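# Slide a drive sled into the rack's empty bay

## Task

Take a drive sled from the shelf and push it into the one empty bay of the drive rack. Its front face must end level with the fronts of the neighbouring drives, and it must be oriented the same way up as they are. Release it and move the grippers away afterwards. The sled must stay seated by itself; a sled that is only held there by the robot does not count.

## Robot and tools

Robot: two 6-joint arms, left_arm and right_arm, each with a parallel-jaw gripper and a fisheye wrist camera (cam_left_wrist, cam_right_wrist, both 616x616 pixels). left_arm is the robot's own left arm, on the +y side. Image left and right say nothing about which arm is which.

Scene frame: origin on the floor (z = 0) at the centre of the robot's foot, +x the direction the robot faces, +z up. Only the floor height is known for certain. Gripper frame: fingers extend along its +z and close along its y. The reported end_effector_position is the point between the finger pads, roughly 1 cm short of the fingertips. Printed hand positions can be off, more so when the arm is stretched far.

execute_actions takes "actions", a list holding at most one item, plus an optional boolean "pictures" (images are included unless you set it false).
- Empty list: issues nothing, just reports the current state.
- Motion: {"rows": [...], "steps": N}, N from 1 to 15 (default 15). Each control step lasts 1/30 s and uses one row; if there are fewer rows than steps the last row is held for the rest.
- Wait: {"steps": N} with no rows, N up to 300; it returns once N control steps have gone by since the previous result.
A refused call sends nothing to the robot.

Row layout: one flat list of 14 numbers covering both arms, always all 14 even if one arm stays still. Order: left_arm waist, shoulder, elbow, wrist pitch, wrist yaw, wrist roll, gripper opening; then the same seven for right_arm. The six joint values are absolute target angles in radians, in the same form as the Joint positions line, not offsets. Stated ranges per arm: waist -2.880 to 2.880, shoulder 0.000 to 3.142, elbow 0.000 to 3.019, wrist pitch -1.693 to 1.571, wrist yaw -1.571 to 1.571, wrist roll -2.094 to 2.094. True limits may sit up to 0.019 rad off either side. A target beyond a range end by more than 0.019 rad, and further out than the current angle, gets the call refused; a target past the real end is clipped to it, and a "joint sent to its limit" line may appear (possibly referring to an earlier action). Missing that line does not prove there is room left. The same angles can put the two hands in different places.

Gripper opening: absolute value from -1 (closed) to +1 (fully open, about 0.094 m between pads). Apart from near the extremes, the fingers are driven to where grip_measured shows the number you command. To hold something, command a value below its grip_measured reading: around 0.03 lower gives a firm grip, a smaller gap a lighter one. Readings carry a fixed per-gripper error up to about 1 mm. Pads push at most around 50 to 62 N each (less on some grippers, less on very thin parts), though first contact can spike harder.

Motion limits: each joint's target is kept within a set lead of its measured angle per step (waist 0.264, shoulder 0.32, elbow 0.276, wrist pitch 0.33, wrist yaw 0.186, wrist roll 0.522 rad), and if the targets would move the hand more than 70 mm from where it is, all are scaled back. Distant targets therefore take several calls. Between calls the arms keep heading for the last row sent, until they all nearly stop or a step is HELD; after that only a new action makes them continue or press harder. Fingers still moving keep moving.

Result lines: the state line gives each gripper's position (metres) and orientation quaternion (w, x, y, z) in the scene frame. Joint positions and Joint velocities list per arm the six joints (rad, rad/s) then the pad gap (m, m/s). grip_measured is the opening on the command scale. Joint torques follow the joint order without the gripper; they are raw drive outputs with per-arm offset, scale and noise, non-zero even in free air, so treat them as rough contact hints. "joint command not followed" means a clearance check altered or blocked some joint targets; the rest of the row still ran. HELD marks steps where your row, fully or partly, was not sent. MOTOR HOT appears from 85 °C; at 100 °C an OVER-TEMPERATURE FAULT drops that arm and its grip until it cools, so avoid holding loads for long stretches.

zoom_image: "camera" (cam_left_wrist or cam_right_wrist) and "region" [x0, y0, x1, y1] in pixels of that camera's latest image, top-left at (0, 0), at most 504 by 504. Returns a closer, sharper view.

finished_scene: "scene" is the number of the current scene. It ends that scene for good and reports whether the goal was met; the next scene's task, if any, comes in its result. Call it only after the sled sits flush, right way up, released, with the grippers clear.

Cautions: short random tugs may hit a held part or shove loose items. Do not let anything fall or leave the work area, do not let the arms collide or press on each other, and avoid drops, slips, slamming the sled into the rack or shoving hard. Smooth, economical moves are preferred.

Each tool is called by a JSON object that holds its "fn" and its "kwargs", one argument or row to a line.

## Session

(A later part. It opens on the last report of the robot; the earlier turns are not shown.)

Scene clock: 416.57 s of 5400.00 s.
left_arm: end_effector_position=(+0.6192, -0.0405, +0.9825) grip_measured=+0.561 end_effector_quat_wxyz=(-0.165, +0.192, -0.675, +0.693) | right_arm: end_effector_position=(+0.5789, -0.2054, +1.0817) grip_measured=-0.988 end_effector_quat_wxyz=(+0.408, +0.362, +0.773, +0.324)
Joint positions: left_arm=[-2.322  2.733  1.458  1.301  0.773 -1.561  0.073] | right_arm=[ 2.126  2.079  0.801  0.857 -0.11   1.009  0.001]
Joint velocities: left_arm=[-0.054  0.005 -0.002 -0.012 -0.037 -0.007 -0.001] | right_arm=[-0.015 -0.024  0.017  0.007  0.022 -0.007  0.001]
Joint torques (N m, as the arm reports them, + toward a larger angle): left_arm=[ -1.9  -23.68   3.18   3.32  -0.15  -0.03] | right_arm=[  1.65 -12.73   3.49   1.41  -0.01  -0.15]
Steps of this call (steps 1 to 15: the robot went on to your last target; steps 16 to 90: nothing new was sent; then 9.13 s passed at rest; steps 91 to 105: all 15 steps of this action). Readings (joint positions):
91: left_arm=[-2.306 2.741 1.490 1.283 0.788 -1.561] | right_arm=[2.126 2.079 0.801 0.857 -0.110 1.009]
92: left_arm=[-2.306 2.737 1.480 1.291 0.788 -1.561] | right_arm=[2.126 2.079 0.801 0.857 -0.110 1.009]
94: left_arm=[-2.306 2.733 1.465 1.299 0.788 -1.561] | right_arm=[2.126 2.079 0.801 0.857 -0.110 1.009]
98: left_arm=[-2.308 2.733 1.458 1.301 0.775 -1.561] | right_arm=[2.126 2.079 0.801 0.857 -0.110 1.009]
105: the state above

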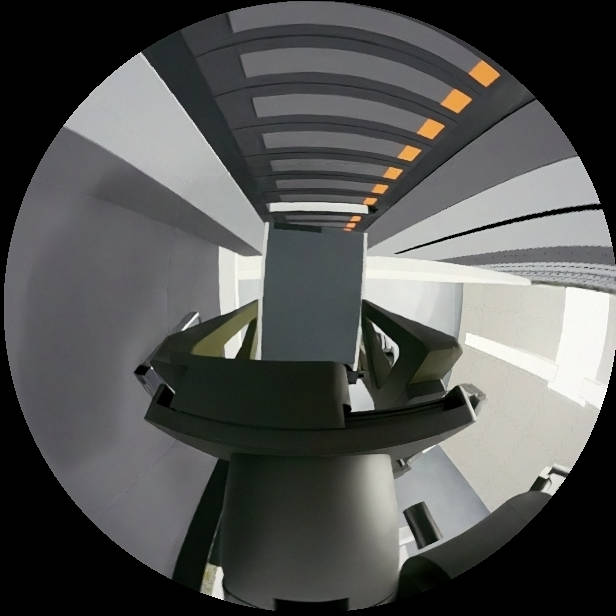

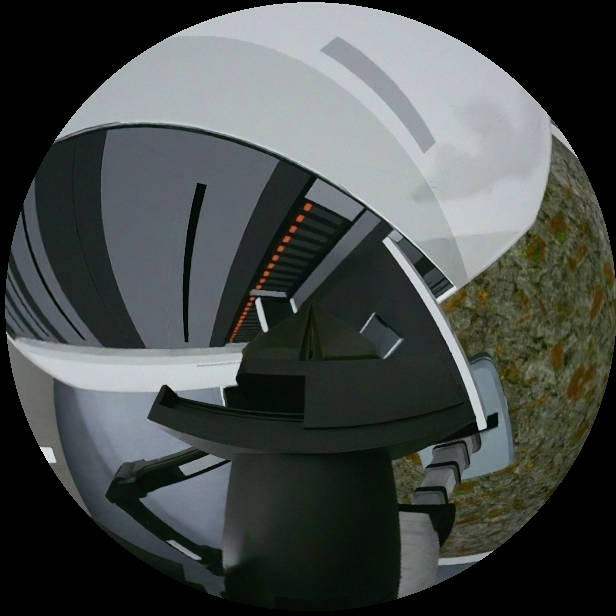

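{"fn": "execute_actions", "kwargs": {
  "actions": [
    {"rows":[[-2.331,2.694,1.46,1.33,0.77,-1.57,0.52,2.13,2.085,0.8,0.85,-0.109,1.0,-1],[-2.331,2.694,1.46,1.33,0.77,-1.57,0.52,2.13,2.085,0.8,0.85,-0.109,1.0,-1],[-2.331,2.694,1.46,1.33,0.77,-1.57,0.52,2.13,2.085,0.8,0.85,-0.109,1.0,-1],[-2.331,2.694,1.46,1.33,0.77,-1.57,0.52,2.13,2.085,0.8,0.85,-0.109,1.0,-1],[-2.331,2.694,1.46,1.33,0.77,-1.57,0.52,2.13,2.085,0.8,0.85,-0.109,1.0,-1],[-2.331,2.694,1.46,1.33,0.77,-1.57,0.52,2.13,2.085,0.8,0.85,-0.109,1.0,-1],[-2.331,2.694,1.49,1.29,0.77,-1.57,0.52,2.13,2.085,0.8,0.85,-0.109,1.0,-1],[-2.331,2.694,1.49,1.29,0.77,-1.57,0.52,2.13,2.085,0.8,0.85,-0.109,1.0,-1],[-2.331,2.694,1.49,1.29,0.77,-1.57,0.52,2.13,2.085,0.8,0.85,-0.109,1.0,-1],[-2.331,2.694,1.51,1.275,0.77,-1.57,0.52,2.13,2.085,0.8,0.85,-0.109,1.0,-1]],"steps":15}
  ]
}}

{"fn": "zoom_image", "kwargs": {
  "camera": "cam_right_wrist",
  "region": [200,220,340,360]
}}

Scene clock: 427.97 s of 5400.00 s.
left_arm: end_effector_position=(+0.6253, -0.0437, +0.9859) grip_measured=+0.561 end_effector_quat_wxyz=(-0.165, +0.191, -0.675, +0.694) | right_arm: end_effector_position=(+0.5789, -0.2054, +1.0817) grip_measured=-0.988 end_effector_quat_wxyz=(+0.408, +0.362, +0.773, +0.324)
Joint positions: left_arm=[-2.325  2.73   1.475  1.283  0.773 -1.561  0.073] | right_arm=[ 2.126  2.079  0.801  0.857 -0.11   1.009  0.001]
Joint velocities: left_arm=[-0.015 -0.024  0.046 -0.012  0.037  0.022 -0.   ] | right_arm=[-0.005  0.005 -0.027 -0.022 -0.037  0.051 -0.   ]
Joint torques (N m, as the arm reports them, + toward a larger angle): left_arm=[ -1.78 -24.37   5.2    1.66  -0.15  -0.02] | right_arm=[  1.56 -12.84   3.42   1.37   0.    -0.17]
Steps of this call (steps 1 to 15: the robot went on to your last target; steps 16 to 90: nothing new was sent; then 7.90 s passed at rest; steps 91 to 105: all 15 steps of this action). Readings (joint positions):
91: left_arm=[-2.325 2.733 1.458 1.301 0.773 -1.561] | right_arm=[2.126 2.079 0.801 0.857 -0.110 1.009]
92: left_arm=[-2.325 2.733 1.458 1.301 0.773 -1.561] | right_arm=[2.126 2.079 0.801 0.857 -0.110 1.009]
94: left_arm=[-2.325 2.733 1.458 1.301 0.773 -1.561] | right_arm=[2.126 2.079 0.801 0.857 -0.110 1.009]
98: left_arm=[-2.325 2.731 1.458 1.299 0.773 -1.561] | right_arm=[2.126 2.079 0.801 0.857 -0.110 1.009]
105: the state above

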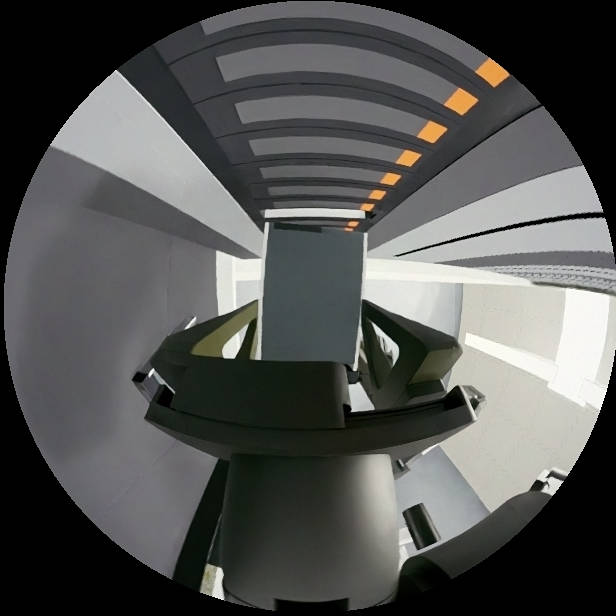

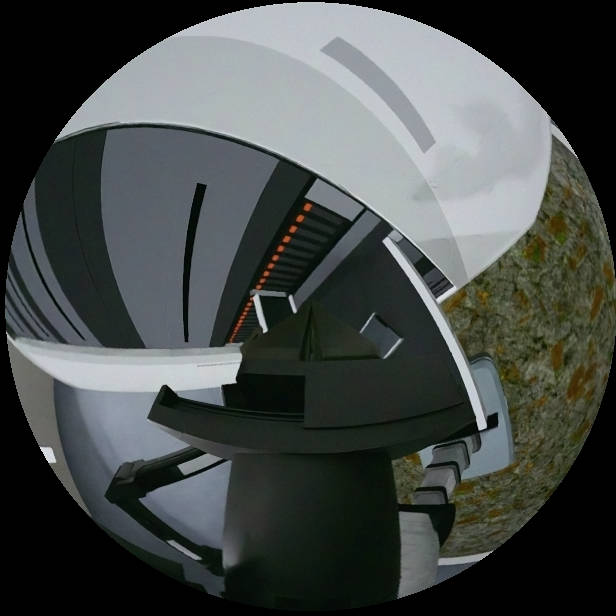

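Region (200, 220, 340, 360) of cam_right_wrist's 616x616 image, scaled by 3.600, with more detail than that image has.

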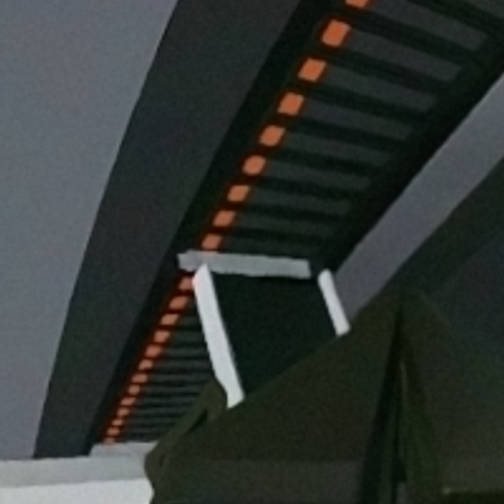

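{"fn": "execute_actions", "kwargs": {
  "actions": [
    {"rows":[[-2.331,2.694,1.52,1.265,0.77,-1.57,0.52,2.13,2.085,0.8,0.85,-0.109,1.0,-1],[-2.331,2.694,1.52,1.265,0.77,-1.57,0.52,2.13,2.085,0.8,0.85,-0.109,1.0,-1],[-2.331,2.694,1.52,1.265,0.77,-1.57,0.52,2.13,2.085,0.8,0.85,-0.109,1.0,-1],[-2.331,2.694,1.52,1.265,0.77,-1.57,0.52,2.13,2.085,0.8,0.85,-0.109,1.0,-1],[-2.331,2.694,1.52,1.265,0.77,-1.57,0.52,2.13,2.085,0.8,0.85,-0.109,1.0,-1],[-2.325,2.70,1.55,1.24,0.775,-1.57,0.52,2.13,2.085,0.8,0.85,-0.109,1.0,-1]],"steps":15}
  ]
}}

{"fn": "zoom_image", "kwargs": {
  "camera": "cam_right_wrist",
  "region": [200,220,340,360]
}}

Scene clock: 437.13 s of 5400.00 s.
left_arm: end_effector_position=(+0.6341, -0.0471, +0.9881) grip_measured=+0.561 end_effector_quat_wxyz=(-0.159, +0.192, -0.676, +0.693) | right_arm: end_effector_position=(+0.5789, -0.2054, +1.0817) grip_measured=-0.988 end_effector_quat_wxyz=(+0.408, +0.362, +0.773, +0.324)
Joint positions: left_arm=[-2.325  2.728  1.501  1.246  0.78  -1.564  0.073] | right_arm=[ 2.126  2.079  0.801  0.857 -0.11   1.009  0.001]
Joint velocities: left_arm=[-0.015 -0.005  0.007 -0.002  0.037 -0.022 -0.001] | right_arm=[-0.024  0.005  0.002 -0.007  0.007  0.007 -0.   ]
Joint torques (N m, as the arm reports them, + toward a larger angle): left_arm=[ -1.33 -24.     6.61   1.74  -0.23   0.  ] | right_arm=[  1.57 -13.03   3.47   1.49  -0.01  -0.16]
Steps of this call (steps 1 to 15: the robot went on to your last target; steps 16 to 90: nothing new was sent; then 5.67 s passed at rest; steps 91 to 105: all 15 steps of this action). Readings (joint positions):
91: left_arm=[-2.325 2.728 1.477 1.281 0.773 -1.561] | right_arm=[2.126 2.079 0.801 0.857 -0.110 1.009]
92: left_arm=[-2.325 2.728 1.479 1.277 0.773 -1.561] | right_arm=[2.126 2.079 0.801 0.857 -0.110 1.009]
94: left_arm=[-2.325 2.728 1.481 1.274 0.773 -1.561] | right_arm=[2.126 2.079 0.801 0.857 -0.110 1.009]
98: left_arm=[-2.325 2.728 1.499 1.252 0.775 -1.562] | right_arm=[2.126 2.079 0.801 0.857 -0.110 1.009]
105: the state above

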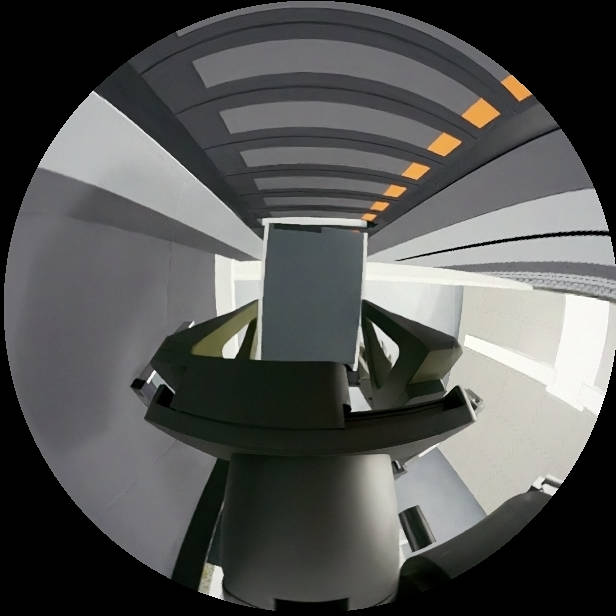

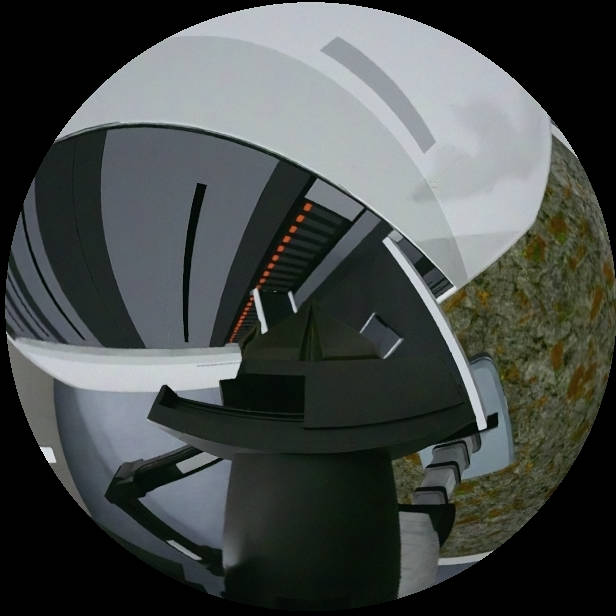

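Region (200, 220, 340, 360) of cam_right_wrist's 616x616 image, scaled by 3.600, with more detail than that image has.

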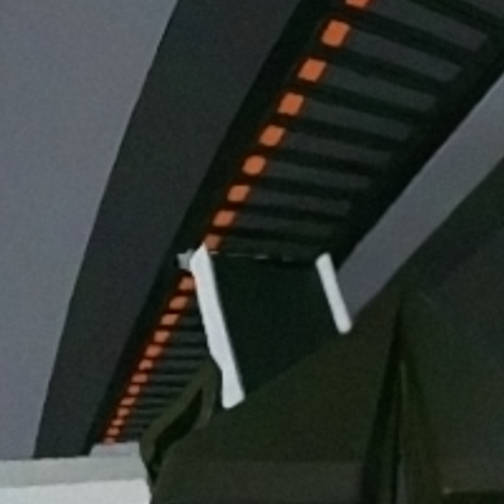

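{"fn": "execute_actions", "kwargs": {
  "actions": [
    {"rows":[[-2.325,2.694,1.47,1.275,0.78,-1.57,0.52,2.13,2.085,0.8,0.85,-0.109,1.0,-1],[-2.325,2.694,1.47,1.275,0.78,-1.57,0.52,2.13,2.085,0.8,0.85,-0.109,1.0,-1],[-2.325,2.694,1.47,1.275,0.78,-1.57,0.52,2.13,2.085,0.8,0.85,-0.109,1.0,-1],[-2.325,2.694,1.47,1.275,0.78,-1.57,0.52,2.13,2.085,0.8,0.85,-0.109,1.0,-1],[-2.325,2.694,1.47,1.275,0.78,-1.57,0.52,2.13,2.085,0.8,0.85,-0.109,1.0,-1],[-2.306,2.694,1.47,1.275,0.785,-1.57,0.52,2.13,2.085,0.8,0.85,-0.109,1.0,-1]],"steps":15}
  ],
  "pictures": false
}}

{"fn": "execute_actions", "kwargs": {
  "actions": [
    {"rows":[[-2.306,2.694,1.51,1.265,0.785,-1.57,0.52,2.13,2.085,0.8,0.85,-0.109,1.0,-1],[-2.306,2.694,1.51,1.265,0.785,-1.57,0.52,2.13,2.085,0.8,0.85,-0.109,1.0,-1],[-2.306,2.694,1.51,1.265,0.785,-1.57,0.52,2.13,2.085,0.8,0.85,-0.109,1.0,-1],[-2.306,2.694,1.51,1.265,0.785,-1.57,0.52,2.13,2.085,0.8,0.85,-0.109,1.0,-1],[-2.306,2.694,1.51,1.265,0.785,-1.57,0.52,2.13,2.085,0.8,0.85,-0.109,1.0,-1],[-2.306,2.70,1.55,1.245,0.785,-1.57,0.52,2.13,2.085,0.8,0.85,-0.109,1.0,-1]],"steps":15}
  ]
}}

{"fn": "zoom_image", "kwargs": {
  "camera": "cam_right_wrist",
  "region": [200,220,340,360]
}}

Scene clock: 454.47 s of 5400.00 s.
left_arm: end_effector_position=(+0.6269, -0.0368, +0.9817) grip_measured=+0.561 end_effector_quat_wxyz=(-0.154, +0.203, -0.680, +0.687) | right_arm: end_effector_position=(+0.5789, -0.2054, +1.0817) grip_measured=-0.988 end_effector_quat_wxyz=(+0.408, +0.362, +0.773, +0.324)
Joint positions: left_arm=[-2.313  2.723  1.468  1.248  0.782 -1.564  0.073] | right_arm=[ 2.126  2.079  0.801  0.857 -0.11   1.009  0.001]
Joint velocities: left_arm=[-0.005 -0.005 -0.007 -0.002  0.037 -0.007  0.001] | right_arm=[ 0.005 -0.005  0.007 -0.012 -0.007 -0.022  0.001]
Joint torques (N m, as the arm reports them, + toward a larger angle): left_arm=[ -0.24 -23.86   3.38   3.21   0.14   0.01] | right_arm=[  1.63 -12.81   3.48   1.46   0.    -0.16]
Steps of this call (steps 1 to 15: the robot went on to your last target; steps 16 to 90: nothing new was sent; then 13.83 s passed at rest; steps 91 to 105: all 15 steps of this action). Readings (joint positions):
91: left_arm=[-2.325 2.728 1.496 1.246 0.780 -1.564] | right_arm=[2.126 2.079 0.801 0.857 -0.110 1.009]
92: left_arm=[-2.325 2.725 1.488 1.247 0.780 -1.564] | right_arm=[2.126 2.079 0.801 0.857 -0.110 1.009]
94: left_arm=[-2.325 2.723 1.476 1.248 0.780 -1.564] | right_arm=[2.126 2.079 0.801 0.857 -0.110 1.009]
98: left_arm=[-2.322 2.723 1.468 1.248 0.782 -1.564] | right_arm=[2.126 2.079 0.801 0.857 -0.110 1.009]
105: the state above

Scene clock: 454.97 s of 5400.00 s.
left_arm: end_effector_position=(+0.6394, -0.0407, +0.9924) grip_measured=+0.561 end_effector_quat_wxyz=(-0.163, +0.190, -0.674, +0.695) | right_arm: end_effector_position=(+0.5789, -0.2054, +1.0817) grip_measured=-0.988 end_effector_quat_wxyz=(+0.408, +0.362, +0.773, +0.324)
Joint positions: left_arm=[-2.312  2.724  1.507  1.248  0.791 -1.564  0.073] | right_arm=[ 2.126  2.079  0.801  0.857 -0.11   1.009  0.001]
Joint velocities: left_arm=[-0.005  0.005 -0.022  0.002  0.037  0.007 -0.001] | right_arm=[-0.005 -0.005  0.007  0.017 -0.007 -0.066 -0.   ]
Joint torques (N m, as the arm reports them, + toward a larger angle): left_arm=[ -1.12 -23.58   6.39   1.86  -0.29   0.02] | right_arm=[  1.42 -12.72   3.43   1.41   0.01  -0.16]
Steps of this call (steps 1 to 15: all 15 steps of this action). Readings (joint positions):
1: left_arm=[-2.312 2.723 1.468 1.248 0.782 -1.564] | right_arm=[2.126 2.079 0.801 0.857 -0.110 1.009]
2: left_arm=[-2.312 2.723 1.469 1.248 0.782 -1.564] | right_arm=[2.126 2.079 0.801 0.857 -0.110 1.009]
4: left_arm=[-2.312 2.723 1.471 1.248 0.782 -1.564] | right_arm=[2.126 2.079 0.801 0.857 -0.110 1.009]
8: left_arm=[-2.312 2.724 1.494 1.248 0.783 -1.564] | right_arm=[2.126 2.079 0.801 0.857 -0.110 1.009]
15: the state above

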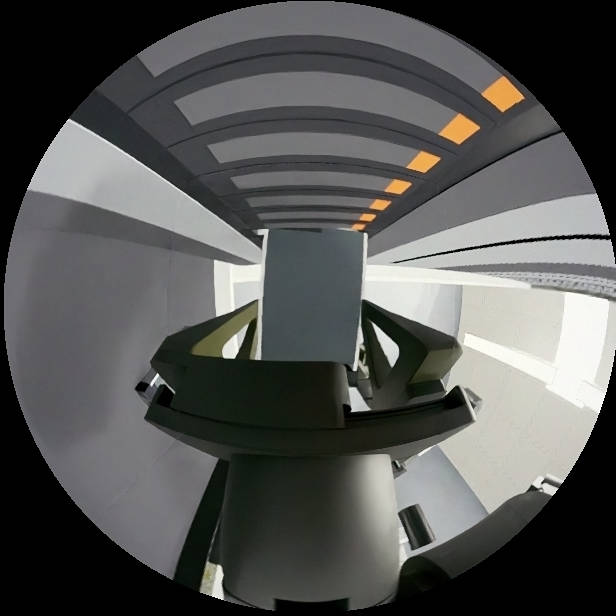

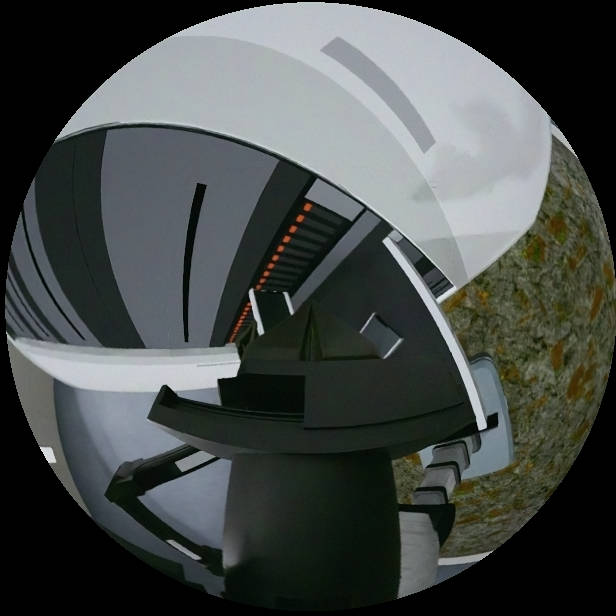

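Region (200, 220, 340, 360) of cam_right_wrist's 616x616 image, scaled by 3.600, with more detail than that image has.

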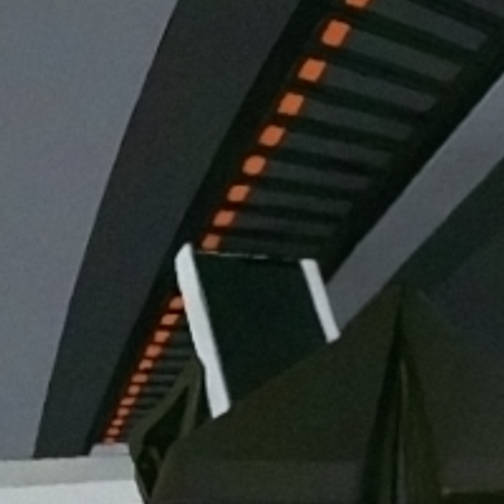

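{"fn": "execute_actions", "kwargs": {
  "actions": [
    {"rows":[[-2.306,2.72,1.56,1.235,0.79,-1.57,0.52,2.13,2.085,0.8,0.85,-0.109,1.0,-1],[-2.306,2.72,1.56,1.235,0.79,-1.57,0.52,2.13,2.085,0.8,0.85,-0.109,1.0,-1],[-2.306,2.72,1.56,1.235,0.79,-1.57,0.52,2.13,2.085,0.8,0.85,-0.109,1.0,-1],[-2.306,2.72,1.56,1.235,0.79,-1.57,0.52,2.13,2.085,0.8,0.85,-0.109,1.0,-1],[-2.306,2.72,1.56,1.235,0.79,-1.57,0.52,2.13,2.085,0.8,0.85,-0.109,1.0,-1],[-2.30,2.735,1.6,1.21,0.795,-1.57,0.52,2.13,2.085,0.8,0.85,-0.109,1.0,-1]],"steps":15}
  ]
}}

{"fn": "zoom_image", "kwargs": {
  "camera": "cam_right_wrist",
  "region": [200,220,340,360]
}}

Scene clock: 464.27 s of 5400.00 s.
left_arm: end_effector_position=(+0.6414, -0.0425, +0.9890) grip_measured=+0.561 end_effector_quat_wxyz=(-0.163, +0.176, -0.678, +0.695) | right_arm: end_effector_position=(+0.5789, -0.2054, +1.0817) grip_measured=-0.988 end_effector_quat_wxyz=(+0.408, +0.362, +0.773, +0.324)
Joint positions: left_arm=[-2.31   2.737  1.531  1.238  0.813 -1.545  0.073] | right_arm=[ 2.126  2.079  0.801  0.857 -0.11   1.009  0.001]
Joint velocities: left_arm=[-0.005 -0.015  0.007 -0.002 -0.037  0.081  0.   ] | right_arm=[-0.015 -0.005  0.007 -0.042 -0.007  0.007 -0.001]
Joint torques (N m, as the arm reports them, + toward a larger angle): left_arm=[ -0.32 -22.09   8.     0.71  -0.88  -0.22] | right_arm=[  1.63 -12.77   3.48   1.43   0.    -0.15]
Steps of this call (steps 1 to 15: the robot went on to your last target; steps 16 to 90: nothing new was sent; then 5.80 s passed at rest; steps 91 to 105: all 15 steps of this action). Readings (joint positions):
91: left_arm=[-2.312 2.724 1.507 1.247 0.792 -1.564] | right_arm=[2.126 2.079 0.801 0.857 -0.110 1.009]
92: left_arm=[-2.312 2.724 1.508 1.246 0.793 -1.564] | right_arm=[2.126 2.079 0.801 0.857 -0.110 1.009]
94: left_arm=[-2.312 2.725 1.508 1.246 0.794 -1.564] | right_arm=[2.126 2.079 0.801 0.857 -0.110 1.009]
98: left_arm=[-2.312 2.733 1.526 1.238 0.812 -1.556] | right_arm=[2.126 2.079 0.801 0.857 -0.110 1.009]
105: the state above

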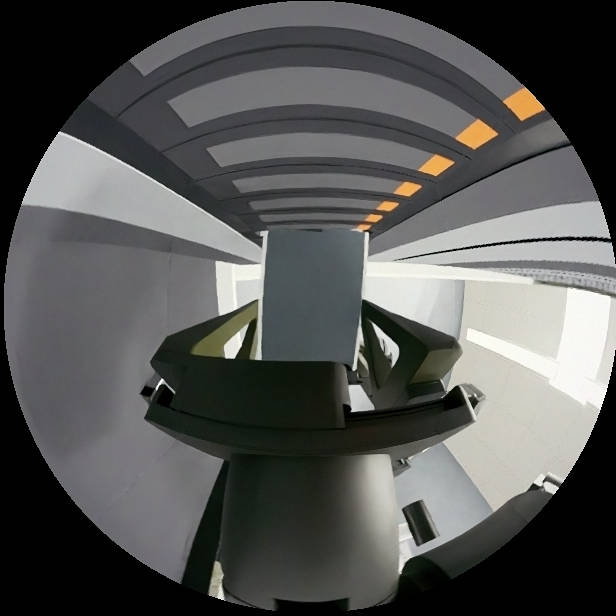

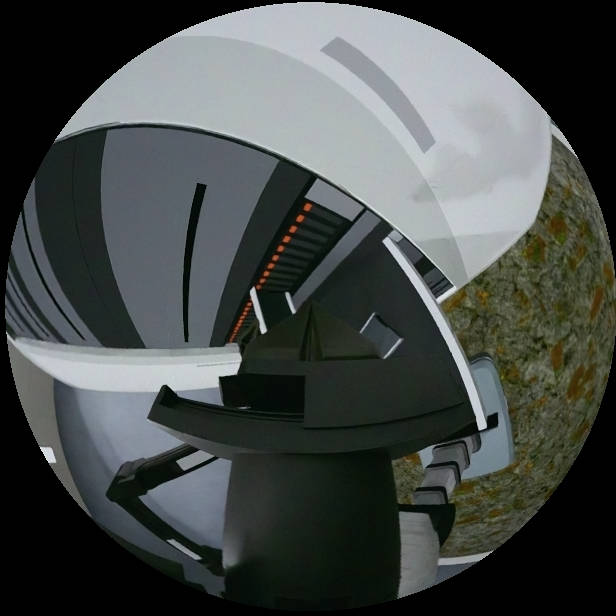

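Region (200, 220, 340, 360) of cam_right_wrist's 616x616 image, scaled by 3.600, with more detail than that image has.

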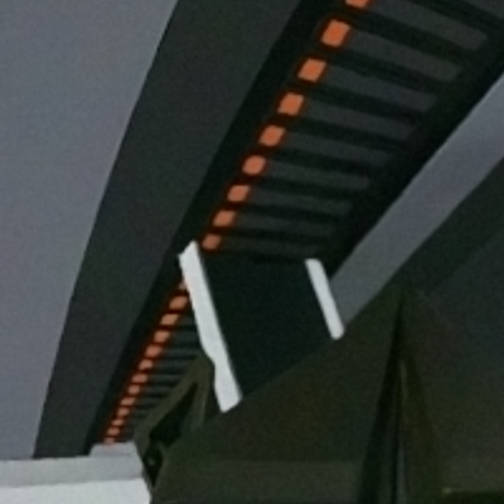

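{"fn": "execute_actions", "kwargs": {
  "actions": [
    {"rows":[[-2.32,2.73,1.55,1.235,0.76,-1.57,0.52,2.13,2.085,0.8,0.85,-0.109,1.0,-1],[-2.32,2.73,1.55,1.235,0.76,-1.57,0.52,2.13,2.085,0.8,0.85,-0.109,1.0,-1],[-2.32,2.73,1.55,1.235,0.76,-1.57,0.52,2.13,2.085,0.8,0.85,-0.109,1.0,-1],[-2.32,2.73,1.55,1.235,0.76,-1.57,0.52,2.13,2.085,0.8,0.85,-0.109,1.0,-1],[-2.32,2.73,1.55,1.235,0.76,-1.57,0.52,2.13,2.085,0.8,0.85,-0.109,1.0,-1],[-2.32,2.73,1.55,1.235,0.76,-1.57,0.52,2.13,2.085,0.8,0.85,-0.109,1.0,-1],[-2.32,2.735,1.59,1.215,0.76,-1.57,0.52,2.13,2.085,0.8,0.85,-0.109,1.0,-1]],"steps":15}
  ]
}}

{"fn": "zoom_image", "kwargs": {
  "camera": "cam_left_wrist",
  "region": [230,150,410,290]
}}

Scene clock: 475.67 s of 5400.00 s.
left_arm: end_effector_position=(+0.6413, -0.0446, +0.9880) grip_measured=+0.561 end_effector_quat_wxyz=(-0.172, +0.179, -0.677, +0.692) | right_arm: end_effector_position=(+0.5789, -0.2054, +1.0817) grip_measured=-0.988 end_effector_quat_wxyz=(+0.408, +0.362, +0.773, +0.324)
Joint positions: left_arm=[-2.317  2.738  1.526  1.241  0.788 -1.535  0.073] | right_arm=[ 2.126  2.079  0.801  0.857 -0.11   1.009  0.001]
Joint velocities: left_arm=[ 0.005  0.005  0.002 -0.012 -0.037 -0.051  0.001] | right_arm=[-0.005 -0.005 -0.012  0.017 -0.022 -0.022  0.001]
Joint torques (N m, as the arm reports them, + toward a larger angle): left_arm=[ -1.42 -21.89   7.62   0.79  -1.36  -0.32] | right_arm=[  1.54 -12.64   3.42   1.42   0.    -0.15]
Steps of this call (steps 1 to 15: the robot went on to your last target; steps 16 to 90: nothing new was sent; then 7.90 s passed at rest; steps 91 to 105: all 15 steps of this action). Readings (joint positions):
91: left_arm=[-2.311 2.737 1.529 1.238 0.806 -1.542] | right_arm=[2.126 2.079 0.801 0.857 -0.110 1.009]
92: left_arm=[-2.312 2.737 1.528 1.240 0.799 -1.539] | right_arm=[2.126 2.079 0.801 0.857 -0.110 1.009]
94: left_arm=[-2.316 2.737 1.527 1.241 0.792 -1.538] | right_arm=[2.126 2.079 0.801 0.857 -0.110 1.009]
98: left_arm=[-2.317 2.738 1.526 1.241 0.789 -1.536] | right_arm=[2.126 2.079 0.801 0.857 -0.110 1.009]
105: the state above

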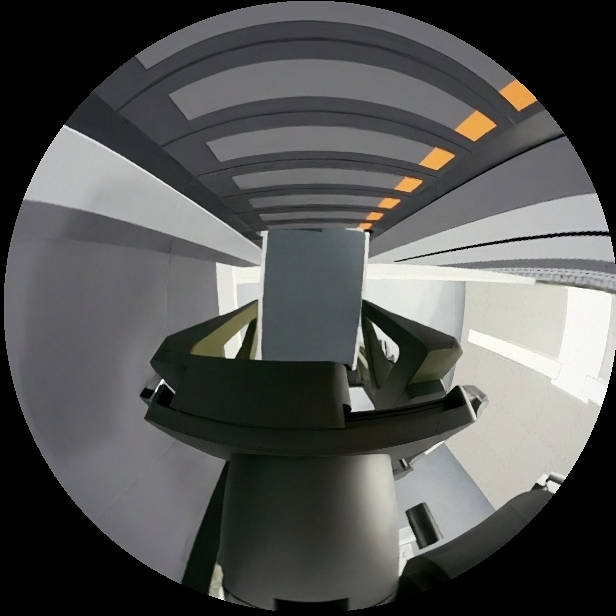

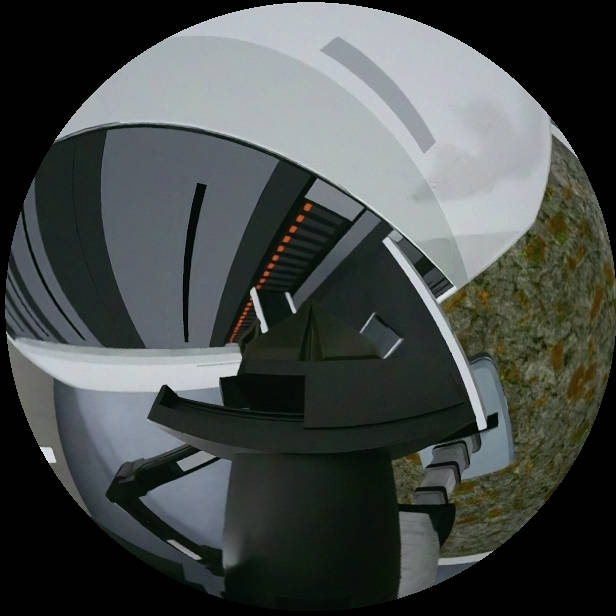

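Region (230, 150, 410, 290) of cam_left_wrist's 616x616 image, scaled by 2.800, with more detail than that image has.

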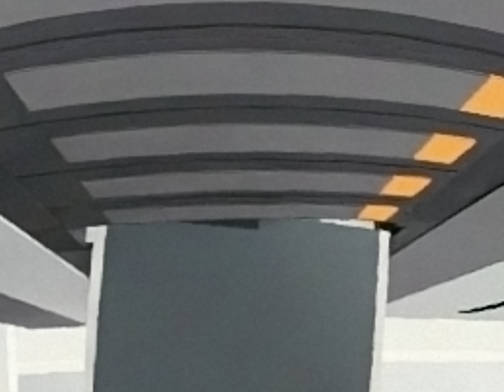

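{"fn": "execute_actions", "kwargs": {
  "actions": [
    {"rows":[[-2.305,2.73,1.53,1.24,0.83,-1.52,0.52,2.13,2.085,0.8,0.85,-0.109,1.0,-1],[-2.305,2.73,1.53,1.24,0.83,-1.52,0.52,2.13,2.085,0.8,0.85,-0.109,1.0,-1],[-2.305,2.73,1.53,1.24,0.83,-1.52,0.52,2.13,2.085,0.8,0.85,-0.109,1.0,-1],[-2.305,2.73,1.53,1.24,0.83,-1.52,0.52,2.13,2.085,0.8,0.85,-0.109,1.0,-1],[-2.305,2.73,1.53,1.24,0.83,-1.52,0.52,2.13,2.085,0.8,0.85,-0.109,1.0,-1],[-2.305,2.73,1.53,1.24,0.83,-1.52,0.52,2.13,2.085,0.8,0.85,-0.109,1.0,-1],[-2.30,2.738,1.59,1.21,0.83,-1.52,0.52,2.13,2.085,0.8,0.85,-0.109,1.0,-1]],"steps":15}
  ]
}}

{"fn": "zoom_image", "kwargs": {
  "camera": "cam_left_wrist",
  "region": [230,150,410,290]
}}

Scene clock: 490.53 s of 5400.00 s.
left_arm: end_effector_position=(+0.6418, -0.0396, +0.9863) grip_measured=+0.561 end_effector_quat_wxyz=(-0.163, +0.165, -0.682, +0.693) | right_arm: end_effector_position=(+0.5789, -0.2054, +1.0817) grip_measured=-0.988 end_effector_quat_wxyz=(+0.408, +0.362, +0.773, +0.324)
Joint positions: left_arm=[-2.302  2.741  1.538  1.225  0.837 -1.522  0.073] | right_arm=[ 2.126  2.079  0.801  0.857 -0.11   1.009  0.001]
Joint velocities: left_arm=[ 0.005  0.015 -0.012 -0.002 -0.022 -0.007 -0.   ] | right_arm=[-0.005  0.005  0.002  0.022 -0.037 -0.037 -0.001]
Joint torques (N m, as the arm reports them, + toward a larger angle): left_arm=[ -0.97 -22.17   6.94   1.35  -0.32   0.06] | right_arm=[  1.53 -12.66   3.47   1.43   0.    -0.15]
Steps of this call (steps 1 to 15: the robot went on to your last target; steps 16 to 90: nothing new was sent; then 11.37 s passed at rest; steps 91 to 105: all 15 steps of this action). Readings (joint positions):
91: left_arm=[-2.316 2.738 1.525 1.241 0.804 -1.532] | right_arm=[2.126 2.079 0.801 0.857 -0.110 1.009]
92: left_arm=[-2.313 2.738 1.525 1.241 0.811 -1.531] | right_arm=[2.126 2.079 0.801 0.857 -0.110 1.009]
94: left_arm=[-2.306 2.738 1.525 1.241 0.822 -1.531] | right_arm=[2.126 2.079 0.801 0.857 -0.110 1.009]
98: left_arm=[-2.302 2.739 1.534 1.230 0.831 -1.530] | right_arm=[2.126 2.079 0.801 0.857 -0.110 1.009]
105: the state above

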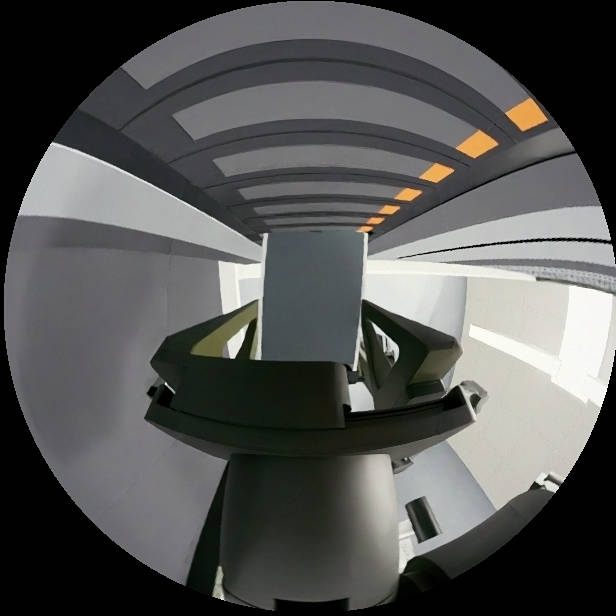

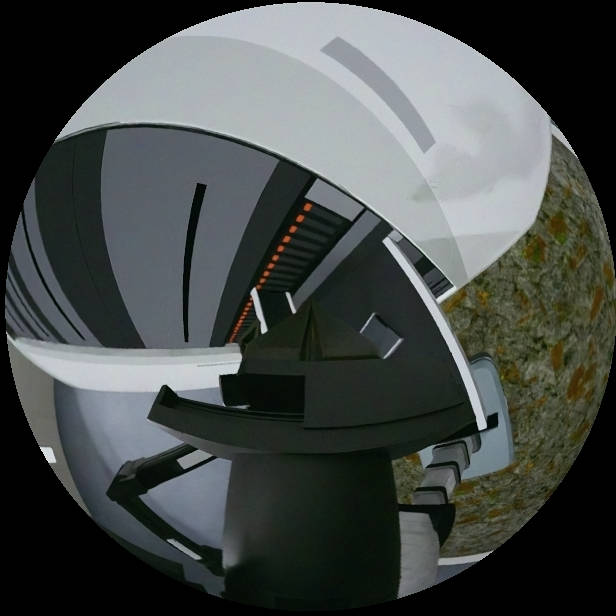

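Region (230, 150, 410, 290) of cam_left_wrist's 616x616 image, scaled by 2.800, with more detail than that image has.

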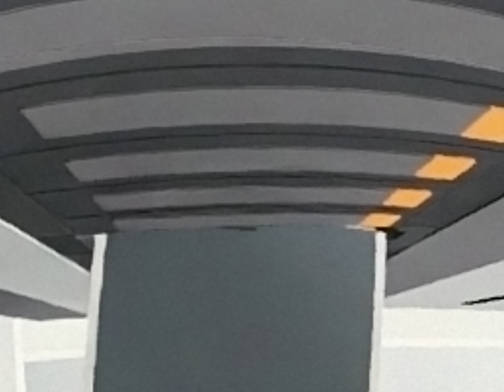

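{"fn": "execute_actions", "kwargs": {
  "actions": [
    {"rows":[[-2.30,2.745,1.62,1.20,0.83,-1.52,0.52,2.13,2.085,0.8,0.85,-0.109,1.0,-1],[-2.30,2.745,1.62,1.20,0.83,-1.52,0.52,2.13,2.085,0.8,0.85,-0.109,1.0,-1],[-2.30,2.745,1.62,1.20,0.83,-1.52,0.52,2.13,2.085,0.8,0.85,-0.109,1.0,-1],[-2.30,2.745,1.62,1.20,0.83,-1.52,0.52,2.13,2.085,0.8,0.85,-0.109,1.0,-1],[-2.30,2.745,1.62,1.20,0.83,-1.52,0.52,2.13,2.085,0.8,0.85,-0.109,1.0,-1],[-2.295,2.75,1.66,1.18,0.83,-1.52,0.52,2.13,2.085,0.8,0.85,-0.109,1.0,-1]],"steps":15}
  ]
}}

Scene clock: 498.57 s of 5400.00 s.
left_arm: end_effector_position=(+0.6449, -0.0428, +0.9827) grip_measured=+0.561 end_effector_quat_wxyz=(+0.171, -0.141, +0.686, -0.693) | right_arm: end_effector_position=(+0.5789, -0.2054, +1.0817) grip_measured=-0.988 end_effector_quat_wxyz=(+0.408, +0.362, +0.773, +0.324)
Joint positions: left_arm=[-2.301  2.759  1.571  1.215  0.861 -1.482  0.073] | right_arm=[ 2.126  2.079  0.801  0.857 -0.11   1.009  0.001]
Joint velocities: left_arm=[ 0.005 -0.005  0.002  0.007  0.007 -0.037  0.   ] | right_arm=[-0.015 -0.015 -0.012  0.002  0.037 -0.007 -0.001]
Joint torques (N m, as the arm reports them, + toward a larger angle): left_arm=[ -0.8  -22.79   9.34   0.33  -1.49  -0.37] | right_arm=[  1.63 -12.98   3.48   1.44   0.01  -0.15]
Steps of this call (steps 1 to 15: the robot went on to your last target; steps 16 to 90: nothing new was sent; then 4.53 s passed at rest; steps 91 to 105: all 15 steps of this action). Readings (joint positions):
91: left_arm=[-2.302 2.742 1.541 1.222 0.839 -1.521] | right_arm=[2.126 2.079 0.801 0.857 -0.110 1.009]
92: left_arm=[-2.302 2.744 1.547 1.221 0.845 -1.517] | right_arm=[2.126 2.079 0.801 0.857 -0.110 1.009]
94: left_arm=[-2.302 2.749 1.552 1.221 0.847 -1.511] | right_arm=[2.126 2.079 0.801 0.857 -0.110 1.009]
98: left_arm=[-2.302 2.757 1.569 1.215 0.860 -1.495] | right_arm=[2.126 2.079 0.801 0.857 -0.110 1.009]
105: the state above

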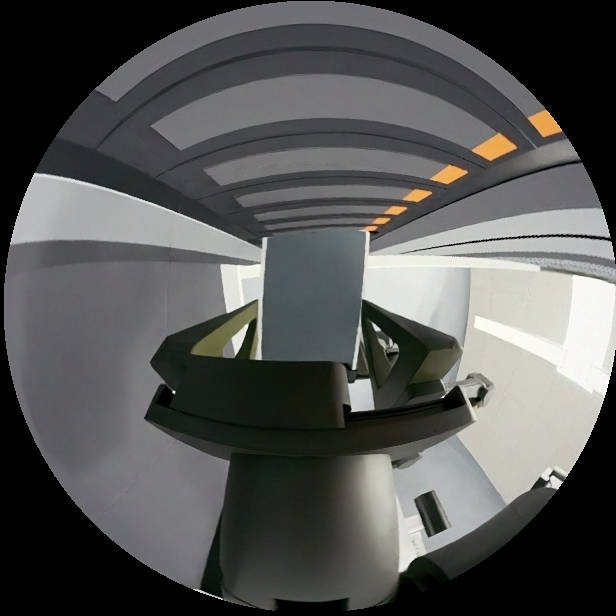

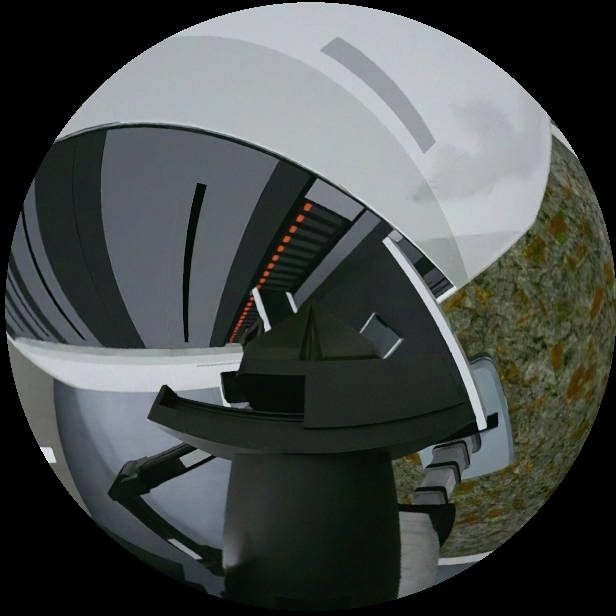

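{"fn": "execute_actions", "kwargs": {
  "actions": [
    {"rows":[[-2.30,2.75,1.55,1.21,0.83,-1.54,0.52,2.13,2.085,0.8,0.85,-0.109,1.0,-1],[-2.30,2.75,1.55,1.21,0.83,-1.54,0.52,2.13,2.085,0.8,0.85,-0.109,1.0,-1],[-2.30,2.75,1.55,1.21,0.83,-1.54,0.52,2.13,2.085,0.8,0.85,-0.109,1.0,-1],[-2.30,2.75,1.55,1.21,0.83,-1.54,0.52,2.13,2.085,0.8,0.85,-0.109,1.0,-1],[-2.30,2.762,1.55,1.21,0.83,-1.54,0.52,2.13,2.085,0.8,0.85,-0.109,1.0,-1],[-2.30,2.762,1.55,1.21,0.83,-1.54,0.52,2.13,2.085,0.8,0.85,-0.109,1.0,-1],[-2.30,2.762,1.55,1.21,0.83,-1.54,0.52,2.13,2.085,0.8,0.85,-0.109,1.0,-1],[-2.30,2.762,1.55,1.21,0.83,-1.54,0.52,2.13,2.085,0.8,0.85,-0.109,1.0,-1],[-2.30,2.765,1.63,1.2,0.83,-1.54,0.52,2.13,2.085,0.8,0.85,-0.109,1.0,-1]],"steps":15}
  ]
}}

{"fn": "zoom_image", "kwargs": {
  "camera": "cam_left_wrist",
  "region": [230,150,410,290]
}}

Scene clock: 510.80 s of 5400.00 s.
left_arm: end_effector_position=(+0.6436, -0.0416, +0.9807) grip_measured=+0.561 end_effector_quat_wxyz=(+0.169, -0.148, +0.685, -0.693) | right_arm: end_effector_position=(+0.5789, -0.2054, +1.0817) grip_measured=-0.988 end_effector_quat_wxyz=(+0.408, +0.362, +0.773, +0.324)
Joint positions: left_arm=[-2.301  2.759  1.565  1.219  0.853 -1.491  0.073] | right_arm=[ 2.126  2.079  0.801  0.857 -0.11   1.009  0.001]
Joint velocities: left_arm=[ 0.005 -0.015 -0.002  0.007  0.007 -0.022  0.001] | right_arm=[-0.015 -0.005  0.002 -0.012  0.037  0.081  0.001]
Joint torques (N m, as the arm reports them, + toward a larger angle): left_arm=[ -1.14 -21.42   7.82   1.15  -1.1   -0.47] | right_arm=[  1.8  -12.85   3.44   1.48  -0.01  -0.16]
Steps of this call (steps 1 to 15: the robot went on to your last target; steps 16 to 90: nothing new was sent; then 8.73 s passed at rest; steps 91 to 105: all 15 steps of this action). Readings (joint positions):
91: left_arm=[-2.301 2.759 1.564 1.215 0.858 -1.482] | right_arm=[2.126 2.079 0.801 0.857 -0.110 1.009]
92: left_arm=[-2.301 2.757 1.558 1.216 0.848 -1.485] | right_arm=[2.126 2.079 0.801 0.857 -0.110 1.009]
94: left_arm=[-2.301 2.756 1.556 1.219 0.845 -1.489] | right_arm=[2.126 2.079 0.801 0.857 -0.110 1.009]
98: left_arm=[-2.301 2.756 1.555 1.219 0.844 -1.490] | right_arm=[2.126 2.079 0.801 0.857 -0.110 1.009]
105: the state above

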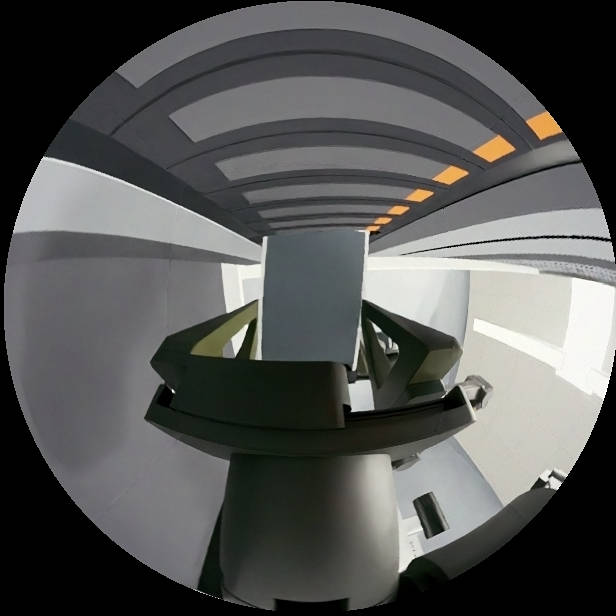

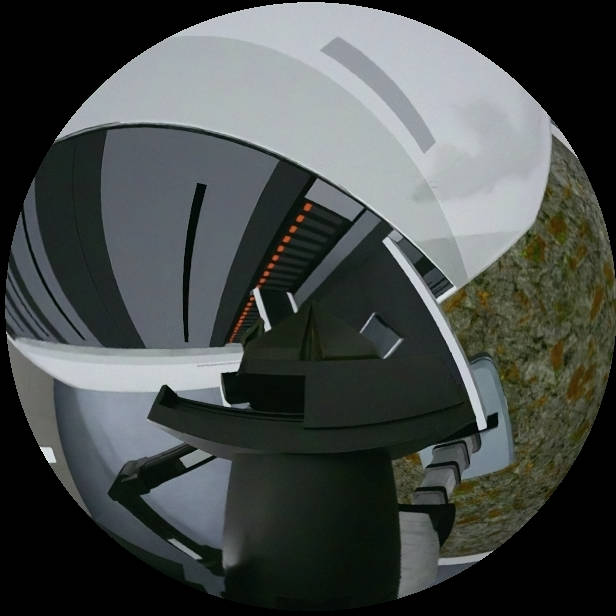

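Region (230, 150, 410, 290) of cam_left_wrist's 616x616 image, scaled by 2.800, with more detail than that image has.

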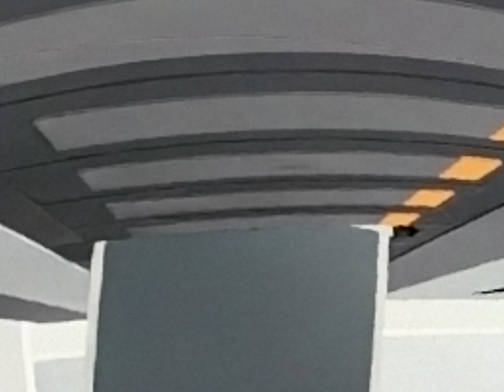

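{"fn": "execute_actions", "kwargs": {
  "actions": [
    {"rows":[[-2.30,2.71,1.535,1.235,0.83,-1.6,0.52,2.13,2.085,0.8,0.85,-0.109,1.0,-1]],"steps":15}
  ]
}}

{"fn": "zoom_image", "kwargs": {
  "camera": "cam_left_wrist",
  "region": [230,150,410,290]
}}

Scene clock: 518.77 s of 5400.00 s.
left_arm: end_effector_position=(+0.6402, -0.0388, +0.9843) grip_measured=+0.561 end_effector_quat_wxyz=(-0.147, +0.180, -0.680, +0.696) | right_arm: end_effector_position=(+0.5789, -0.2054, +1.0817) grip_measured=-0.988 end_effector_quat_wxyz=(+0.408, +0.362, +0.773, +0.324)
Joint positions: left_arm=[-2.301  2.742  1.534  1.224  0.839 -1.563  0.073] | right_arm=[ 2.126  2.079  0.801  0.857 -0.11   1.009  0.001]
Joint velocities: left_arm=[-0.005  0.005  0.002 -0.007 -0.022 -0.007 -0.   ] | right_arm=[-0.005  0.005 -0.007  0.002  0.022 -0.081  0.001]
Joint torques (N m, as the arm reports them, + toward a larger angle): left_arm=[ -1.03 -24.64   3.56   2.46  -0.41  -0.34] | right_arm=[  1.62 -12.68   3.51   1.42   0.    -0.16]
Steps of this call (steps 1 to 15: the robot went on to your last target; steps 16 to 90: nothing new was sent; then 4.47 s passed at rest; steps 91 to 105: all 15 steps of this action). Readings (joint positions):
91: left_arm=[-2.301 2.757 1.558 1.222 0.850 -1.500] | right_arm=[2.126 2.079 0.801 0.857 -0.110 1.009]
92: left_arm=[-2.301 2.751 1.548 1.224 0.843 -1.513] | right_arm=[2.126 2.079 0.801 0.857 -0.110 1.009]
94: left_arm=[-2.301 2.744 1.537 1.224 0.839 -1.538] | right_arm=[2.126 2.079 0.801 0.857 -0.110 1.009]
98: left_arm=[-2.301 2.742 1.534 1.224 0.839 -1.560] | right_arm=[2.126 2.079 0.801 0.857 -0.110 1.009]
105: the state above

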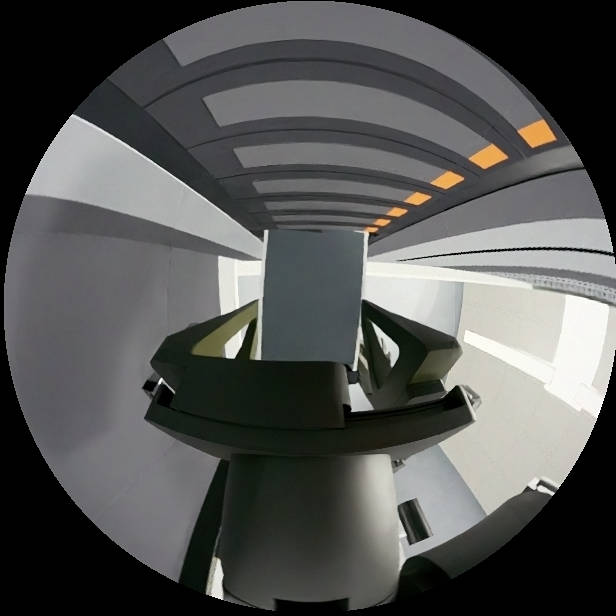

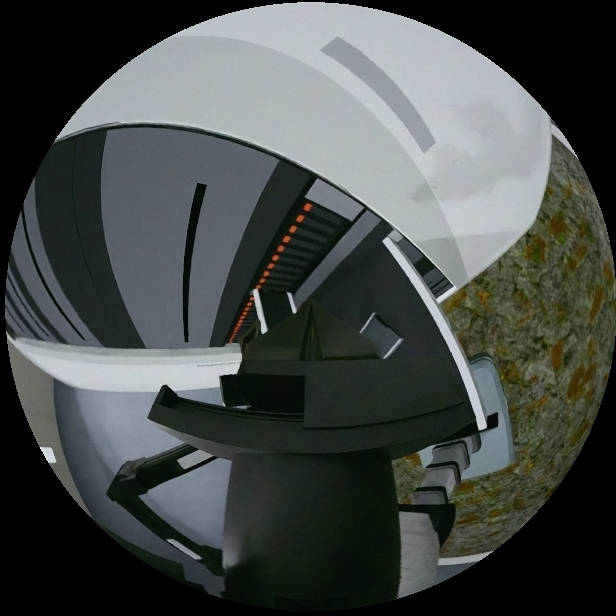

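Region (230, 150, 410, 290) of cam_left_wrist's 616x616 image, scaled by 2.800, with more detail than that image has.

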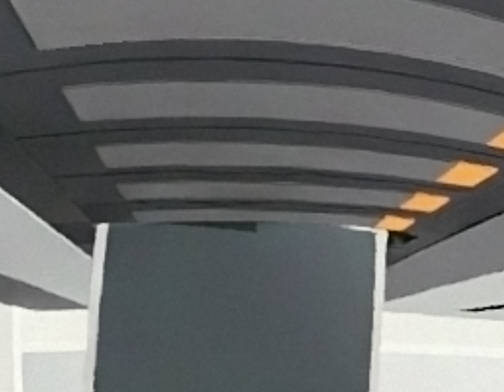

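{"fn": "execute_actions", "kwargs": {
  "actions": [
    {"rows":[[-2.30,2.71,1.535,1.283,0.82,-1.575,0.52,2.13,2.085,0.8,0.85,-0.109,1.0,-1],[-2.30,2.71,1.535,1.283,0.82,-1.575,0.52,2.13,2.085,0.8,0.85,-0.109,1.0,-1],[-2.30,2.71,1.535,1.283,0.82,-1.575,0.52,2.13,2.085,0.8,0.85,-0.109,1.0,-1],[-2.30,2.71,1.535,1.283,0.82,-1.575,0.52,2.13,2.085,0.8,0.85,-0.109,1.0,-1],[-2.30,2.71,1.535,1.283,0.82,-1.575,0.52,2.13,2.085,0.8,0.85,-0.109,1.0,-1],[-2.30,2.71,1.535,1.283,0.82,-1.575,0.52,2.13,2.085,0.8,0.85,-0.109,1.0,-1],[-2.30,2.71,1.535,1.283,0.82,-1.575,0.52,2.13,2.085,0.8,0.85,-0.109,1.0,-1],[-2.30,2.73,1.6,1.26,0.82,-1.575,0.52,2.13,2.085,0.8,0.85,-0.109,1.0,-1]],"steps":15}
  ]
}}

{"fn": "zoom_image", "kwargs": {
  "camera": "cam_left_wrist",
  "region": [230,150,410,290]
}}

Scene clock: 530.27 s of 5400.00 s.
left_arm: end_effector_position=(+0.6420, -0.0381, +0.9886) grip_measured=+0.561 end_effector_quat_wxyz=(-0.159, +0.174, -0.674, +0.700) | right_arm: end_effector_position=(+0.5789, -0.2054, +1.0817) grip_measured=-0.988 end_effector_quat_wxyz=(+0.408, +0.362, +0.773, +0.324)
Joint positions: left_arm=[-2.301  2.745  1.538  1.254  0.831 -1.563  0.073] | right_arm=[ 2.126  2.079  0.801  0.857 -0.11   1.009  0.001]
Joint velocities: left_arm=[-0.015 -0.005 -0.012 -0.007  0.007 -0.022 -0.001] | right_arm=[ 0.005  0.005 -0.012 -0.007 -0.037  0.066  0.   ]
Joint torques (N m, as the arm reports them, + toward a larger angle): left_arm=[ -1.07 -22.36   7.52   2.25  -0.53  -0.06] | right_arm=[  1.5  -12.78   3.54   1.43   0.    -0.17]
Steps of this call (steps 1 to 15: the robot went on to your last target; steps 16 to 90: nothing new was sent; then 8.00 s passed at rest; steps 91 to 105: all 15 steps of this action). Readings (joint positions):
91: left_arm=[-2.301 2.742 1.534 1.231 0.836 -1.563] | right_arm=[2.126 2.079 0.801 0.857 -0.110 1.009]
92: left_arm=[-2.301 2.742 1.532 1.240 0.831 -1.563] | right_arm=[2.126 2.079 0.801 0.857 -0.110 1.009]
94: left_arm=[-2.301 2.742 1.531 1.250 0.828 -1.563] | right_arm=[2.126 2.079 0.801 0.857 -0.110 1.009]
98: left_arm=[-2.301 2.742 1.533 1.254 0.827 -1.563] | right_arm=[2.126 2.079 0.801 0.857 -0.110 1.009]
105: the state above

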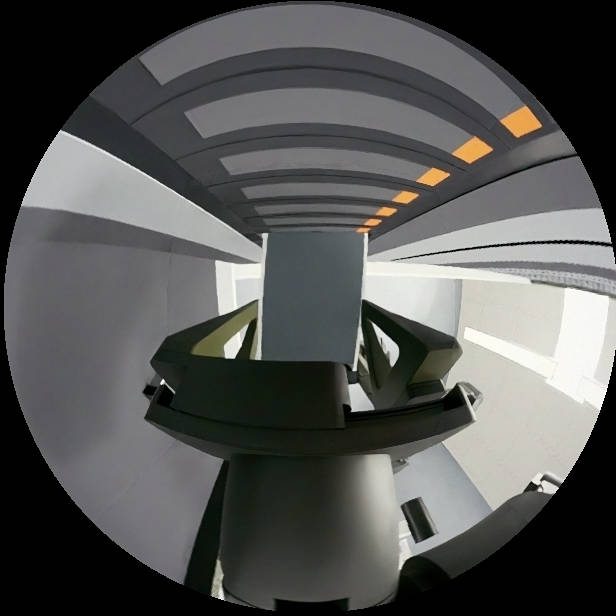

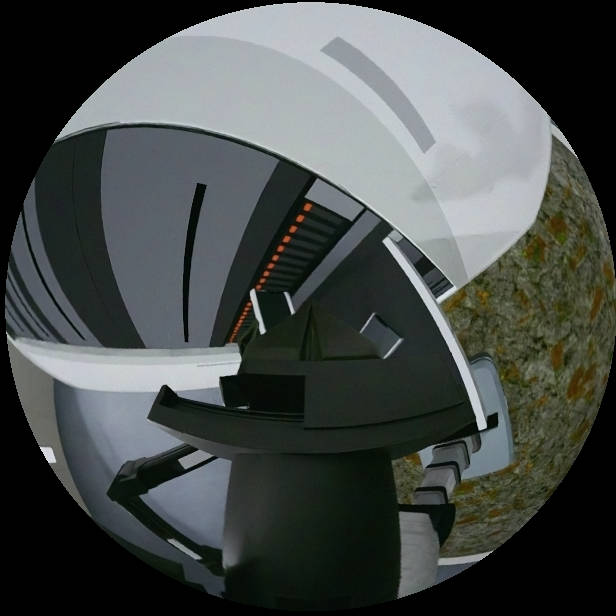

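Region (230, 150, 410, 290) of cam_left_wrist's 616x616 image, scaled by 2.800, with more detail than that image has.

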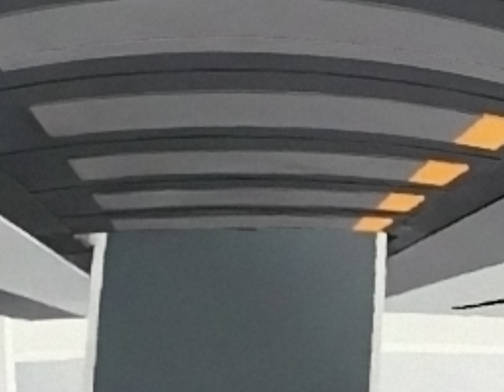

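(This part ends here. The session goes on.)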